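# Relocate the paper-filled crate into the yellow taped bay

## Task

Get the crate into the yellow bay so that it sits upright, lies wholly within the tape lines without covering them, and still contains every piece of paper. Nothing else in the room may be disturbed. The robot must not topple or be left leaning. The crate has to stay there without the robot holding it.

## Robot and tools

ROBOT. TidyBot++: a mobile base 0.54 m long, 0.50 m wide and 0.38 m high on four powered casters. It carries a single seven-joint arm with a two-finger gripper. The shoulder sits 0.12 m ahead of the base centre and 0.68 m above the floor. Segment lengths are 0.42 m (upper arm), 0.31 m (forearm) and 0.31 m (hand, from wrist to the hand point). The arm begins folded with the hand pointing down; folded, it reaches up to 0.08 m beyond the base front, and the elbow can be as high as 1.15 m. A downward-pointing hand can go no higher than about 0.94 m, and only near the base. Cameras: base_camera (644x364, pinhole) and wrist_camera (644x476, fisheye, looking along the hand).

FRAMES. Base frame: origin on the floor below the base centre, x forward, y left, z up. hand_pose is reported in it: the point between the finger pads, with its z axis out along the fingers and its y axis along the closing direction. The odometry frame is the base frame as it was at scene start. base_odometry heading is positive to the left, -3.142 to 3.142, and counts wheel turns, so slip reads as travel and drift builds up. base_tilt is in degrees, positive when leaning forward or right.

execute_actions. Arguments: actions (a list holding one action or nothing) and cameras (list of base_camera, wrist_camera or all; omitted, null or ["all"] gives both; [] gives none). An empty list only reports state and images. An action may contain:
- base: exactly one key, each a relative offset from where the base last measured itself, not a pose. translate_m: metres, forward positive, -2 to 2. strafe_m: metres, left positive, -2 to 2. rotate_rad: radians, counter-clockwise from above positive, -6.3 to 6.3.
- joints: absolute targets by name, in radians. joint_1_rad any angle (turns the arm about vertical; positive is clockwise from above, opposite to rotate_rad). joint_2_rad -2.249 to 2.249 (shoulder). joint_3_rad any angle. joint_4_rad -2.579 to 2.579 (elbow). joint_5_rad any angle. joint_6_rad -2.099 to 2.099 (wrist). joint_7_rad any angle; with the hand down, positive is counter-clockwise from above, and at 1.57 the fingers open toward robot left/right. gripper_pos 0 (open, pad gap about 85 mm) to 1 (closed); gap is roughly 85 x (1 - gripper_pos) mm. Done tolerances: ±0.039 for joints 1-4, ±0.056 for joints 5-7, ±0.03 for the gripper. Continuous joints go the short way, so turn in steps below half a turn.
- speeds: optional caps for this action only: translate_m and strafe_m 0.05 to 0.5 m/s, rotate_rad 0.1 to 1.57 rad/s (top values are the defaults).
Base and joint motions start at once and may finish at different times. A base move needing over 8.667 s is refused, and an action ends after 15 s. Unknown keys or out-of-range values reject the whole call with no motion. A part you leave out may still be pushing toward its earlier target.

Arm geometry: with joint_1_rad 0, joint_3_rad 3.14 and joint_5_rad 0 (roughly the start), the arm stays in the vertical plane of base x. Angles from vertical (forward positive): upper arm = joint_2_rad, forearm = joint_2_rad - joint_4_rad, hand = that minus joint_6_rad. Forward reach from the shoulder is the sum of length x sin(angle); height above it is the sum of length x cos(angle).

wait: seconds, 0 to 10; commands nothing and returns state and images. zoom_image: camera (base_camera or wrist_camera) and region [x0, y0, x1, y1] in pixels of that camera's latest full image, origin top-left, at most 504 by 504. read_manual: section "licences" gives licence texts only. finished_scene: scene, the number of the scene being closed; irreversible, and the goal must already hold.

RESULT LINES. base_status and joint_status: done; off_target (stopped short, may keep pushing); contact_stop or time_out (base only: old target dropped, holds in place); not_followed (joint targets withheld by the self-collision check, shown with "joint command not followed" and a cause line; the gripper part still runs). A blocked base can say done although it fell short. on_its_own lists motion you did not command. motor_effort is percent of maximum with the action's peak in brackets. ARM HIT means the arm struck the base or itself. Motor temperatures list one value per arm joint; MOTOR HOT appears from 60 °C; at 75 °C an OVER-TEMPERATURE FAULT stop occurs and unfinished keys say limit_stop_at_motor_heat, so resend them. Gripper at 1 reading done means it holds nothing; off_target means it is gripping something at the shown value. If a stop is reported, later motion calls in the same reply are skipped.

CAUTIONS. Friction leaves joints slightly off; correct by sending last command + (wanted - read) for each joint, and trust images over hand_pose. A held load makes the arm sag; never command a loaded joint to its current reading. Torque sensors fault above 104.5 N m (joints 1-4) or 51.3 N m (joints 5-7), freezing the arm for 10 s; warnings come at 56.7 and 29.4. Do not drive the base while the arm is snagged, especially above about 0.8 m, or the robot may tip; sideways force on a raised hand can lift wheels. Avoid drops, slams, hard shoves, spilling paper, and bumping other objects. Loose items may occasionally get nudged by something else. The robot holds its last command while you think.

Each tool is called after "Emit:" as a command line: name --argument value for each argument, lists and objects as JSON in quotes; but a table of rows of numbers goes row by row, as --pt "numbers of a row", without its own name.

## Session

Emit:
execute_actions --actions '[]'

Scene clock: 0.00 s.
Motor temperatures (°C, as the motors report them): [36 34 34 37 48 48 50]
base_odometry: x=+0.000 y=+0.000 heading=+0.000 (m, m, rad; odometry frame)
base_tilt: forward=-0.3 right=-0.7 (deg)
base_status: not commanded
joint_positions: joint_1_rad=+0.053 joint_2_rad=-0.336 joint_3_rad=+3.092 joint_4_rad=-2.512 joint_5_rad=+0.012 joint_6_rad=-0.914 joint_7_rad=+1.575 gripper_pos=+0.000
joint_status: not commanded
motor_effort: joint_1_rad=+0 joint_2_rad=-4 joint_3_rad=-1 joint_4_rad=+18 joint_5_rad=-1 joint_6_rad=+1 joint_7_rad=+1 (%)
hand_pose: x=+0.2544 y=-0.0038 z=+0.5891 quat_wxyz=(+0.013, +1.000, +0.003, +0.026) (m; base frame)
pictures: base_camera, wrist_camera
camera_calibration (this result's frames):
wrist_camera: T_world_to_cam=[[-0.0376673, -0.998293, 0.0446412, -0.0203447], [-0.996261, 0.0340399, -0.0794035, 0.361476], [0.0777484, -0.0474652, -0.995842, 0.702167], [0, 0, 0, 1]] pos_world=[0.304766, 0.000713918, 0.728858]
Images, in order (width x height): base_camera 644x364, wrist_camera 644x476.

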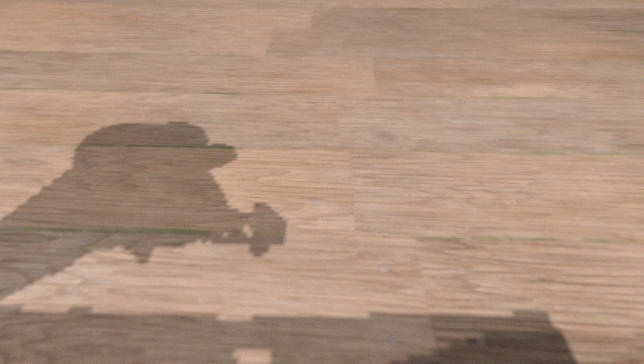

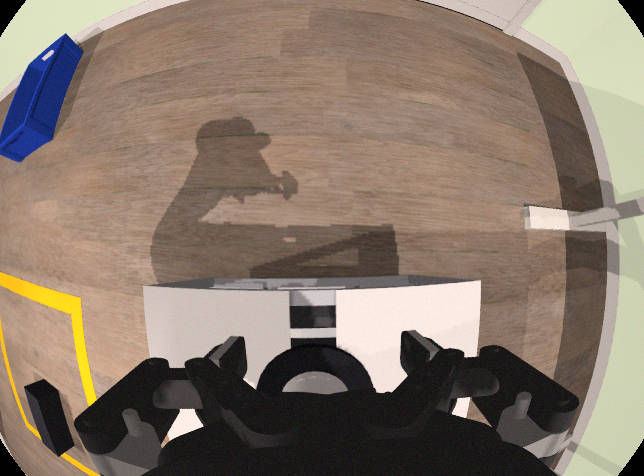

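Emit:
execute_actions --actions '[{"base":{"strafe_m":0.4},"joints":{"joint_1_rad":-1.57,"joint_2_rad":-0.2,"joint_3_rad":3.14,"joint_4_rad":-1.9,"joint_6_rad":-1.05}}]' --cameras '["wrist_camera"]'

Scene clock: 8.97 s.
Motor temperatures (°C, as the motors report them): [36 34 34 37 48 48 50]
base_odometry: x=+0.000 y=+0.400 heading=+0.000 (m, m, rad; odometry frame)
base_tilt: forward=-0.3 right=-0.8 (deg)
base_status: done
joint_positions: joint_1_rad=-1.557 joint_2_rad=-0.215 joint_3_rad=+3.121 joint_4_rad=-1.913 joint_5_rad=+0.012 joint_6_rad=-1.016 joint_7_rad=+1.575 gripper_pos=+0.000
joint_status: all done
motor_effort: joint_1_rad=-1(0) joint_2_rad=-12(14) joint_3_rad=-2(0) joint_4_rad=+20(20) joint_5_rad=-1(1) joint_6_rad=+3(3) joint_7_rad=+1(1) (%)
hand_pose: x=+0.1183 y=+0.3507 z=+0.7697 quat_wxyz=(-0.145, +0.686, +0.696, +0.155) (m; base frame)
pictures: wrist_camera
camera_calibration (this result's frames):
wrist_camera: T_world_to_cam=[[0.999193, -0.0352485, 0.0192654, -0.120422], [-0.0232117, -0.898063, -0.439254, 0.716915], [0.0327846, 0.438452, -0.898156, 0.669054], [0, 0, 0, 1]] pos_world=[0.115031, 0.346241, 0.918143]
Images, in order (width x height): wrist_camera 644x476.

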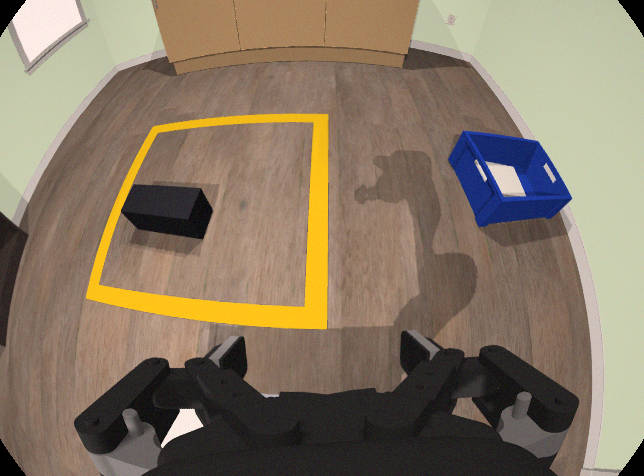

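Emit:
execute_actions --actions '[{"base":{"translate_m":0.2},"joints":{"joint_1_rad":0,"joint_7_rad":3.27}}]' --cameras '[]'

Emit:
execute_actions --actions '[{"base":{"strafe_m":1.01},"joints":{"joint_2_rad":1.014,"joint_4_rad":-1.628,"joint_6_rad":-0.5}}]'

Scene clock: 22.03 s.
Motor temperatures (°C, as the motors report them): [36 34 34 37 48 48 50]
base_odometry: x=+0.200 y=+0.400 heading=+0.000 (m, m, rad; odometry frame)
base_tilt: forward=-0.3 right=-0.7 (deg)
base_status: done
joint_positions: joint_1_rad=-0.014 joint_2_rad=-0.208 joint_3_rad=+3.128 joint_4_rad=-1.912 joint_5_rad=+0.012 joint_6_rad=-1.017 joint_7_rad=+3.246 gripper_pos=+0.000
joint_status: all done
motor_effort: joint_1_rad=+0(1) joint_2_rad=-12(14) joint_3_rad=-1(1) joint_4_rad=+20(20) joint_5_rad=-1(0) joint_6_rad=+3(3) joint_7_rad=+0(0) (%)
hand_pose: x=+0.4705 y=+0.0078 z=+0.7675 quat_wxyz=(+0.158, +0.643, +0.737, +0.137) (m; base frame)
pictures: none
No camera images: the call's "cameras" was empty. Leave "cameras" out to get every camera's image.

Scene clock: 25.43 s.
Motor temperatures (°C, as the motors report them): [36 34 34 37 48 48 50]
base_odometry: x=+0.200 y=+1.410 heading=+0.000 (m, m, rad; odometry frame)
base_tilt: forward=-0.3 right=-0.8 (deg)
base_status: done
joint_positions: joint_1_rad=-0.008 joint_2_rad=+1.011 joint_3_rad=+3.129 joint_4_rad=-1.642 joint_5_rad=+0.012 joint_6_rad=-0.533 joint_7_rad=+3.246 gripper_pos=+0.000
joint_status: all done
motor_effort: joint_1_rad=-1(3) joint_2_rad=-42(44) joint_3_rad=-3(4) joint_4_rad=+8(20) joint_5_rad=-1(2) joint_6_rad=-1(3) joint_7_rad=+0(1) (%)
hand_pose: x=+0.6094 y=+0.0107 z=+0.3171 quat_wxyz=(-0.018, +0.660, +0.751, -0.013) (m; base frame)
pictures: base_camera, wrist_camera
camera_calibration (this result's frames):
wrist_camera: T_world_to_cam=[[0.995863, 0.0880139, -0.0225748, -0.600413], [0.0871991, -0.995581, -0.0348454, 0.0296385], [-0.0255419, 0.0327327, -0.999138, 0.467428], [0, 0, 0, 1]] pos_world=[0.607284, 0.067052, 0.454504]
Images, in order (width x height): base_camera 644x364, wrist_camera 644x476.

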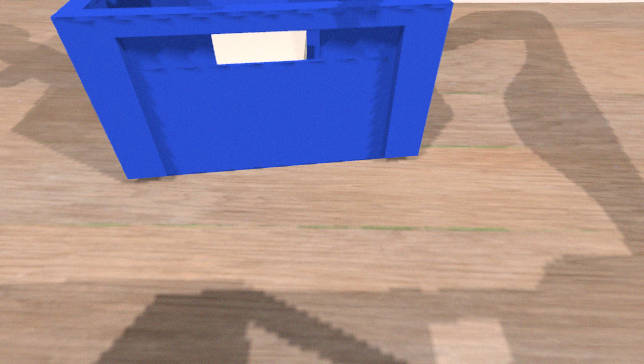

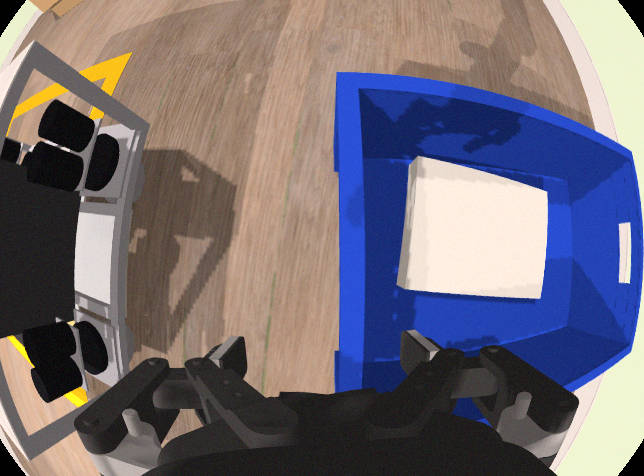

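Emit:
execute_actions --actions '[{"base":{"strafe_m":0.145},"joints":{"joint_1_rad":0.22,"joint_7_rad":3.5}}]' --cameras '[]'

Emit:
execute_actions --actions '[{"base":{"translate_m":0.035}}]' --cameras '["wrist_camera"]'

Emit:
execute_actions --actions '[{"joints":{"joint_2_rad":1.28,"joint_4_rad":-1.52,"joint_6_rad":-0.34}}]'

Scene clock: 35.67 s.
Motor temperatures (°C, as the motors report them): [36 34 34 37 48 48 50]
base_odometry: x=+0.200 y=+1.555 heading=+0.000 (m, m, rad; odometry frame)
base_tilt: forward=-0.3 right=-0.8 (deg)
base_status: done
joint_positions: joint_1_rad=+0.209 joint_2_rad=+1.011 joint_3_rad=+3.129 joint_4_rad=-1.641 joint_5_rad=+0.012 joint_6_rad=-0.533 joint_7_rad=+3.476 gripper_pos=+0.000
joint_status: all done
motor_effort: joint_1_rad=-1(1) joint_2_rad=-42(43) joint_3_rad=-2(4) joint_4_rad=+8(8) joint_5_rad=-1(1) joint_6_rad=-1(0) joint_7_rad=+1(2) (%)
hand_pose: x=+0.6005 y=-0.0955 z=+0.3172 quat_wxyz=(-0.020, +0.655, +0.755, -0.009) (m; base frame)
pictures: none
No camera images: the call's "cameras" was empty. Leave "cameras" out to get every camera's image.

Scene clock: 36.57 s.
Motor temperatures (°C, as the motors report them): [36 34 34 37 48 48 50]
base_odometry: x=+0.235 y=+1.555 heading=+0.000 (m, m, rad; odometry frame)
base_tilt: forward=-0.3 right=-0.7 (deg)
base_status: done
joint_positions: joint_1_rad=+0.210 joint_2_rad=+1.011 joint_3_rad=+3.129 joint_4_rad=-1.632 joint_5_rad=+0.012 joint_6_rad=-0.530 joint_7_rad=+3.476 gripper_pos=+0.000
joint_status: not commanded
motor_effort: joint_1_rad=+0(2) joint_2_rad=-43(45) joint_3_rad=-2(3) joint_4_rad=+9(10) joint_5_rad=-1(1) joint_6_rad=+0(1) joint_7_rad=+1(1) (%)
hand_pose: x=+0.6063 y=-0.0970 z=+0.3183 quat_wxyz=(-0.015, +0.655, +0.755, -0.006) (m; base frame)
pictures: wrist_camera
camera_calibration (this result's frames):
wrist_camera: T_world_to_cam=[[0.994998, 0.0995477, -0.00834224, -0.590752], [0.0991282, -0.994233, -0.0409167, -0.0824357], [-0.0123673, 0.039885, -0.999128, 0.46479], [0, 0, 0, 1]] pos_world=[0.601717, -0.0416905, 0.456084]
Images, in order (width x height): wrist_camera 644x476.

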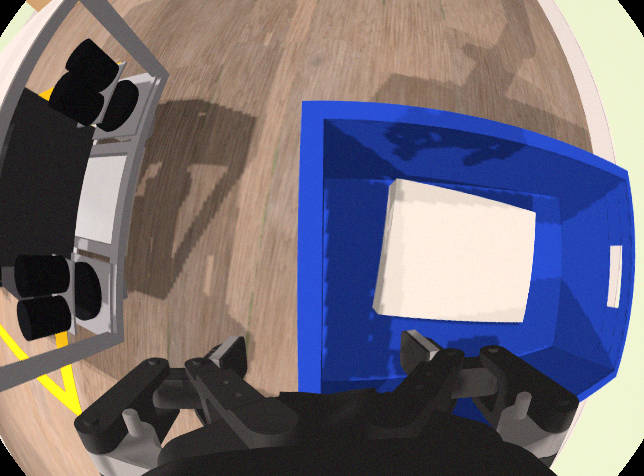

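Scene clock: 38.20 s.
Motor temperatures (°C, as the motors report them): [36 34 34 37 48 48 50]
base_odometry: x=+0.235 y=+1.555 heading=+0.000 (m, m, rad; odometry frame)
base_tilt: forward=-0.3 right=-0.7 (deg)
base_status: not commanded
joint_positions: joint_1_rad=+0.210 joint_2_rad=+1.284 joint_3_rad=+3.129 joint_4_rad=-1.533 joint_5_rad=+0.012 joint_6_rad=-0.373 joint_7_rad=+3.476 gripper_pos=+0.000
joint_status: all done
motor_effort: joint_1_rad=-1(0) joint_2_rad=-44(47) joint_3_rad=-3(2) joint_4_rad=+6(9) joint_5_rad=-1(1) joint_6_rad=-1(0) joint_7_rad=+1(1) (%)
hand_pose: x=+0.5989 y=-0.0945 z=+0.1923 quat_wxyz=(-0.023, +0.656, +0.754, -0.008) (m; base frame)
pictures: base_camera, wrist_camera
camera_calibration (this result's frames):
wrist_camera: T_world_to_cam=[[0.994978, 0.0974914, -0.0226775, -0.58216], [0.0963033, -0.994163, -0.0486275, -0.0811362], [-0.0272859, 0.0461993, -0.99856, 0.348179], [0, 0, 0, 1]] pos_world=[0.59655, -0.0399927, 0.33053]
Images, in order (width x height): base_camera 644x364, wrist_camera 644x476.

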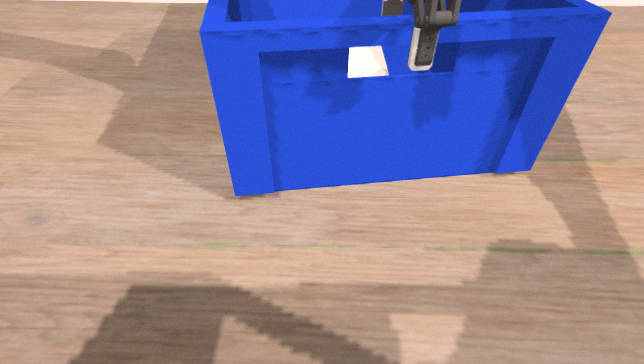

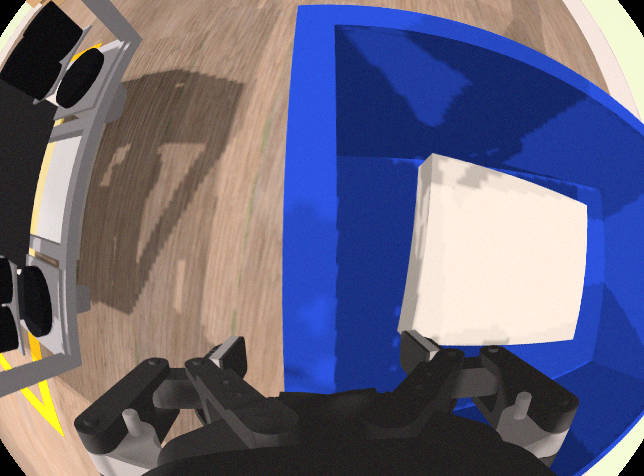

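Emit:
execute_actions --actions '[{"joints":{"gripper_pos":1}}]' --cameras '[]'

Emit:
execute_actions --actions '[{"base":{"translate_m":-0.15},"speeds":{"translate_m":0.2}}]' --cameras '[]'

Emit:
execute_actions --actions '[{"base":{"strafe_m":0.15},"speeds":{"strafe_m":0.12},"joints":{"joint_7_rad":3.37}}]' --cameras '[]'

Emit:
execute_actions --actions '[{"base":{"translate_m":-0.7},"speeds":{"translate_m":0.25}}]'

Scene clock: 43.90 s.
Motor temperatures (°C, as the motors report them): [36 35 34 37 48 48 50]
base_odometry: x=+0.235 y=+1.555 heading=+0.000 (m, m, rad; odometry frame)
base_tilt: forward=-0.3 right=-0.7 (deg)
base_status: not commanded
joint_positions: joint_1_rad=+0.212 joint_2_rad=+1.283 joint_3_rad=+3.132 joint_4_rad=-1.543 joint_5_rad=+0.012 joint_6_rad=-0.370 joint_7_rad=+3.476 gripper_pos=+0.784
joint_status: gripper_pos off_target (ended at +0.784, target +1.000)
motor_effort: joint_1_rad=-1(2) joint_2_rad=-44(47) joint_3_rad=-1(6) joint_4_rad=+10(14) joint_5_rad=+2(2) joint_6_rad=+2(7) joint_7_rad=+3(3) (%)
hand_pose: x=+0.5935 y=-0.0959 z=+0.1917 quat_wxyz=(-0.025, +0.657, +0.753, -0.011) (m; base frame)
pictures: none
No camera images: the call's "cameras" was empty. Leave "cameras" out to get every camera's image.

Scene clock: 45.47 s.
Motor temperatures (°C, as the motors report them): [36 35 34 37 48 48 50]
base_odometry: x=+0.085 y=+1.556 heading=+0.000 (m, m, rad; odometry frame)
base_tilt: forward=-0.3 right=-0.7 (deg)
base_status: done
joint_positions: joint_1_rad=+0.211 joint_2_rad=+1.292 joint_3_rad=+3.129 joint_4_rad=-1.493 joint_5_rad=+0.011 joint_6_rad=-0.328 joint_7_rad=+3.476 gripper_pos=+0.787
joint_status: not commanded
motor_effort: joint_1_rad=+0(3) joint_2_rad=-47(50) joint_3_rad=-3(2) joint_4_rad=+3(9) joint_5_rad=-1(2) joint_6_rad=-3(7) joint_7_rad=+1(3) (%)
hand_pose: x=+0.6318 y=-0.1014 z=+0.1918 quat_wxyz=(+0.010, +0.657, +0.754, +0.011) (m; base frame)
pictures: none
No camera images: the call's "cameras" was empty. Leave "cameras" out to get every camera's image.

Scene clock: 47.33 s.
Motor temperatures (°C, as the motors report them): [36 35 34 37 48 48 50]
base_odometry: x=+0.085 y=+1.706 heading=+0.000 (m, m, rad; odometry frame)
base_tilt: forward=-0.3 right=-0.7 (deg)
base_status: done
joint_positions: joint_1_rad=+0.256 joint_2_rad=+1.291 joint_3_rad=+3.167 joint_4_rad=-1.501 joint_5_rad=+0.010 joint_6_rad=-0.328 joint_7_rad=+3.362 gripper_pos=+0.787
joint_status: all done
motor_effort: joint_1_rad=-7(10) joint_2_rad=-45(47) joint_3_rad=-7(10) joint_4_rad=+5(6) joint_5_rad=+2(6) joint_6_rad=-2(5) joint_7_rad=+5(6) (%)
hand_pose: x=+0.6171 y=-0.1461 z=+0.1916 quat_wxyz=(+0.016, +0.718, +0.695, -0.006) (m; base frame)
pictures: none
No camera images: the call's "cameras" was empty. Leave "cameras" out to get every camera's image.

Scene clock: 51.03 s.
Motor temperatures (°C, as the motors report them): [36 35 34 37 48 48 50]
base_odometry: x=-0.615 y=+1.705 heading=+0.000 (m, m, rad; odometry frame)
base_tilt: forward=-0.3 right=-0.7 (deg)
base_status: done
joint_positions: joint_1_rad=+0.226 joint_2_rad=+1.293 joint_3_rad=+3.149 joint_4_rad=-1.493 joint_5_rad=+0.008 joint_6_rad=-0.322 joint_7_rad=+3.362 gripper_pos=+0.787
joint_status: not commanded
motor_effort: joint_1_rad=+0(6) joint_2_rad=-46(51) joint_3_rad=-2(6) joint_4_rad=+3(5) joint_5_rad=-1(3) joint_6_rad=-3(7) joint_7_rad=+0(6) (%)
hand_pose: x=+0.6298 y=-0.1213 z=+0.1916 quat_wxyz=(+0.017, +0.707, +0.707, +0.005) (m; base frame)
pictures: base_camera, wrist_camera
camera_calibration (this result's frames):
wrist_camera: T_world_to_cam=[[0.997784, -0.0406225, 0.0526938, -0.643209], [-0.0400722, -0.999131, -0.0114578, -0.0327011], [0.0531135, 0.00932082, -0.998545, 0.294441], [0, 0, 0, 1]] pos_world=[0.624835, -0.0615458, 0.327531]
Images, in order (width x height): base_camera 644x364, wrist_camera 644x476.

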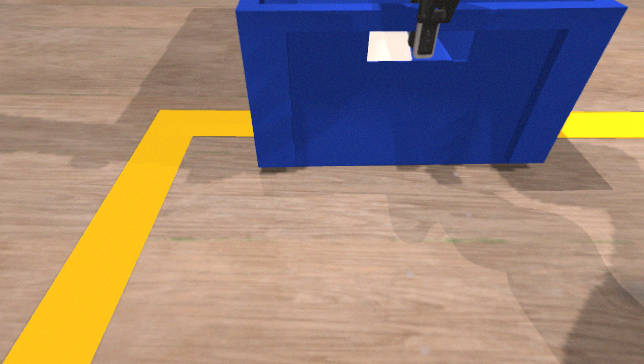

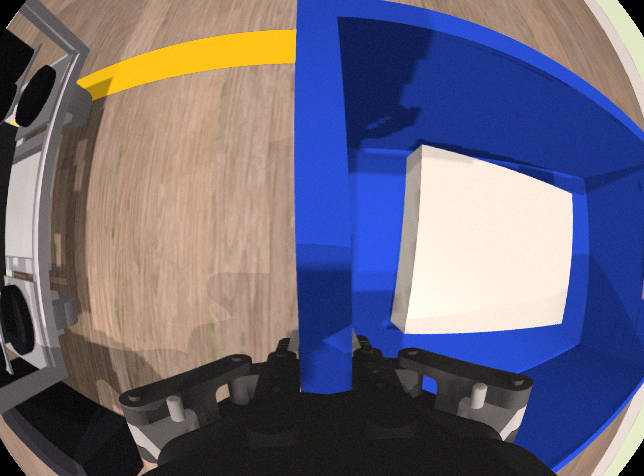

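Emit:
execute_actions --actions '[{"base":{"translate_m":-0.27},"speeds":{"translate_m":0.2},"joints":{"joint_1_rad":0.12,"joint_7_rad":3.3}}]'

Scene clock: 56.23 s.
Motor temperatures (°C, as the motors report them): [36 35 34 37 48 48 50]
base_odometry: x=-0.885 y=+1.705 heading=+0.001 (m, m, rad; odometry frame)
base_tilt: forward=-0.3 right=-0.7 (deg)
base_status: done
joint_positions: joint_1_rad=+0.131 joint_2_rad=+1.293 joint_3_rad=+3.152 joint_4_rad=-1.493 joint_5_rad=+0.008 joint_6_rad=-0.322 joint_7_rad=+3.301 gripper_pos=+0.787
joint_status: all done
motor_effort: joint_1_rad=+0(5) joint_2_rad=-46(51) joint_3_rad=-2(6) joint_4_rad=+3(6) joint_5_rad=-1(1) joint_6_rad=-3(6) joint_7_rad=+0(4) (%)
hand_pose: x=+0.6387 y=-0.0744 z=+0.1916 quat_wxyz=(+0.018, +0.695, +0.719, +0.005) (m; base frame)
pictures: base_camera, wrist_camera
camera_calibration (this result's frames):
wrist_camera: T_world_to_cam=[[0.998557, -0.00720958, 0.0532103, -0.648339], [-0.00666705, -0.999924, -0.0103665, -0.00703461], [0.053281, 0.00999675, -0.99853, 0.293445], [0, 0, 0, 1]] pos_world=[0.631722, -0.0146418, 0.327439]
Images, in order (width x height): base_camera 644x364, wrist_camera 644x476.

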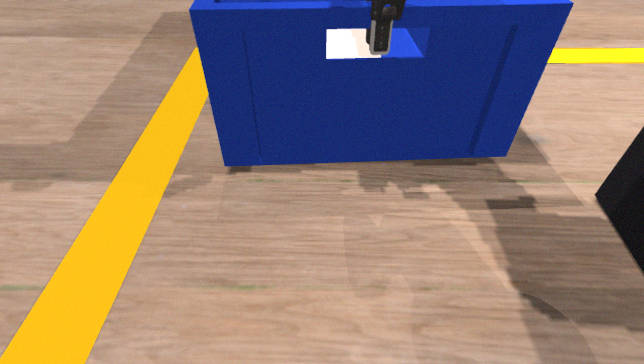

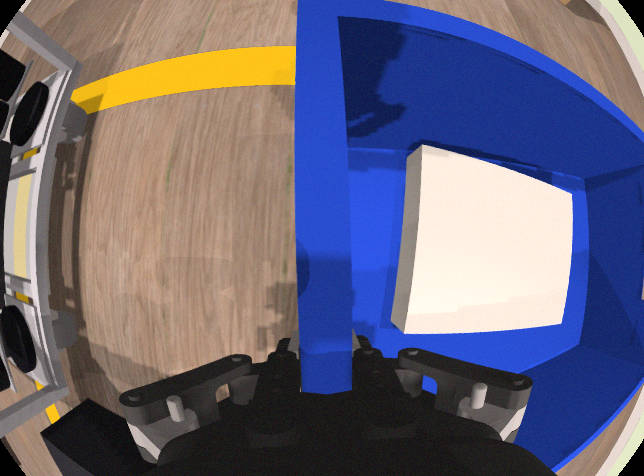

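Emit:
execute_actions --actions '[{"base":{"translate_m":-0.42},"speeds":{"translate_m":0.2},"joints":{"joint_1_rad":0.19,"joint_7_rad":3.25}}]' --cameras '[]'

Emit:
execute_actions --actions '[{"joints":{"gripper_pos":0.2}}]' --cameras '[]'

Emit:
execute_actions --actions '[{"joints":{"joint_2_rad":0.75,"joint_4_rad":-1.1,"joint_6_rad":-1.25}}]'

Scene clock: 63.97 s.
Motor temperatures (°C, as the motors report them): [36 35 34 37 48 48 50]
base_odometry: x=-1.305 y=+1.705 heading=+0.001 (m, m, rad; odometry frame)
base_tilt: forward=-0.3 right=-0.7 (deg)
base_status: done
joint_positions: joint_1_rad=+0.168 joint_2_rad=+1.292 joint_3_rad=+3.137 joint_4_rad=-1.494 joint_5_rad=+0.008 joint_6_rad=-0.322 joint_7_rad=+3.278 gripper_pos=+0.788
joint_status: all done
motor_effort: joint_1_rad=+0(4) joint_2_rad=-46(51) joint_3_rad=-2(1) joint_4_rad=+3(6) joint_5_rad=-2(2) joint_6_rad=-3(7) joint_7_rad=+0(2) (%)
hand_pose: x=+0.6365 y=-0.0838 z=+0.1917 quat_wxyz=(+0.013, +0.715, +0.699, +0.011) (m; base frame)
pictures: none
No camera images: the call's "cameras" was empty. Leave "cameras" out to get every camera's image.

Scene clock: 64.97 s.
Motor temperatures (°C, as the motors report them): [36 35 34 37 48 48 50]
base_odometry: x=-1.305 y=+1.705 heading=+0.001 (m, m, rad; odometry frame)
base_tilt: forward=-0.3 right=-0.7 (deg)
base_status: not commanded
joint_positions: joint_1_rad=+0.175 joint_2_rad=+1.289 joint_3_rad=+3.137 joint_4_rad=-1.513 joint_5_rad=+0.008 joint_6_rad=-0.322 joint_7_rad=+3.277 gripper_pos=+0.200
joint_status: all done
motor_effort: joint_1_rad=-1(1) joint_2_rad=-44(48) joint_3_rad=-2(3) joint_4_rad=+6(7) joint_5_rad=-1(1) joint_6_rad=+0(3) joint_7_rad=+0(0) (%)
hand_pose: x=+0.6259 y=-0.0859 z=+0.1912 quat_wxyz=(+0.006, +0.718, +0.696, +0.006) (m; base frame)
pictures: none
No camera images: the call's "cameras" was empty. Leave "cameras" out to get every camera's image.

Scene clock: 66.93 s.
Motor temperatures (°C, as the motors report them): [36 35 34 37 48 48 50]
base_odometry: x=-1.305 y=+1.705 heading=+0.001 (m, m, rad; odometry frame)
base_tilt: forward=-0.3 right=-0.7 (deg)
base_status: not commanded
joint_positions: joint_1_rad=+0.175 joint_2_rad=+0.747 joint_3_rad=+3.137 joint_4_rad=-1.107 joint_5_rad=+0.008 joint_6_rad=-1.221 joint_7_rad=+3.277 gripper_pos=+0.200
joint_status: all done
motor_effort: joint_1_rad=+0(1) joint_2_rad=-45(51) joint_3_rad=-3(3) joint_4_rad=+17(17) joint_5_rad=-1(1) joint_6_rad=+0(1) joint_7_rad=+1(0) (%)
hand_pose: x=+0.7185 y=-0.1045 z=+0.5923 quat_wxyz=(+0.028, +0.719, +0.695, +0.018) (m; base frame)
pictures: base_camera, wrist_camera
camera_calibration (this result's frames):
wrist_camera: T_world_to_cam=[[0.993411, -0.0744729, 0.0871153, -0.772983], [-0.0733147, -0.997174, -0.0164242, 0.0193208], [0.0880923, 0.00992917, -0.996063, 0.663174], [0, 0, 0, 1]] pos_world=[0.710885, -0.0448848, 0.728219]
Images, in order (width x height): base_camera 644x364, wrist_camera 644x476.

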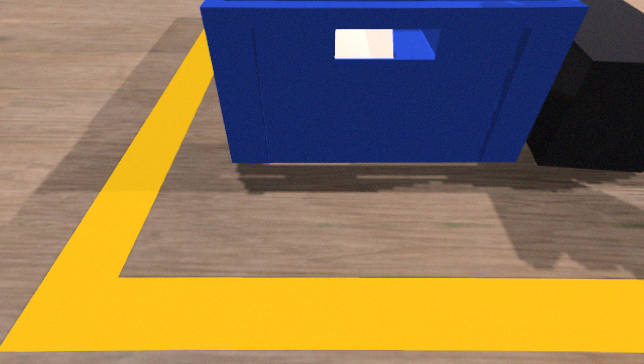

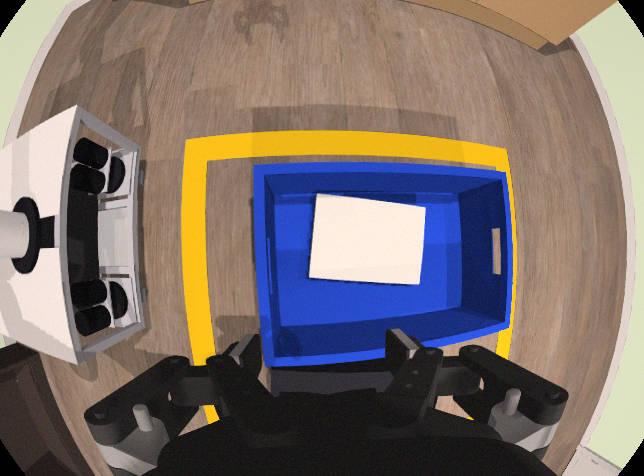

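Emit:
finished_scene --scene 2

The scene is finished: the task was done.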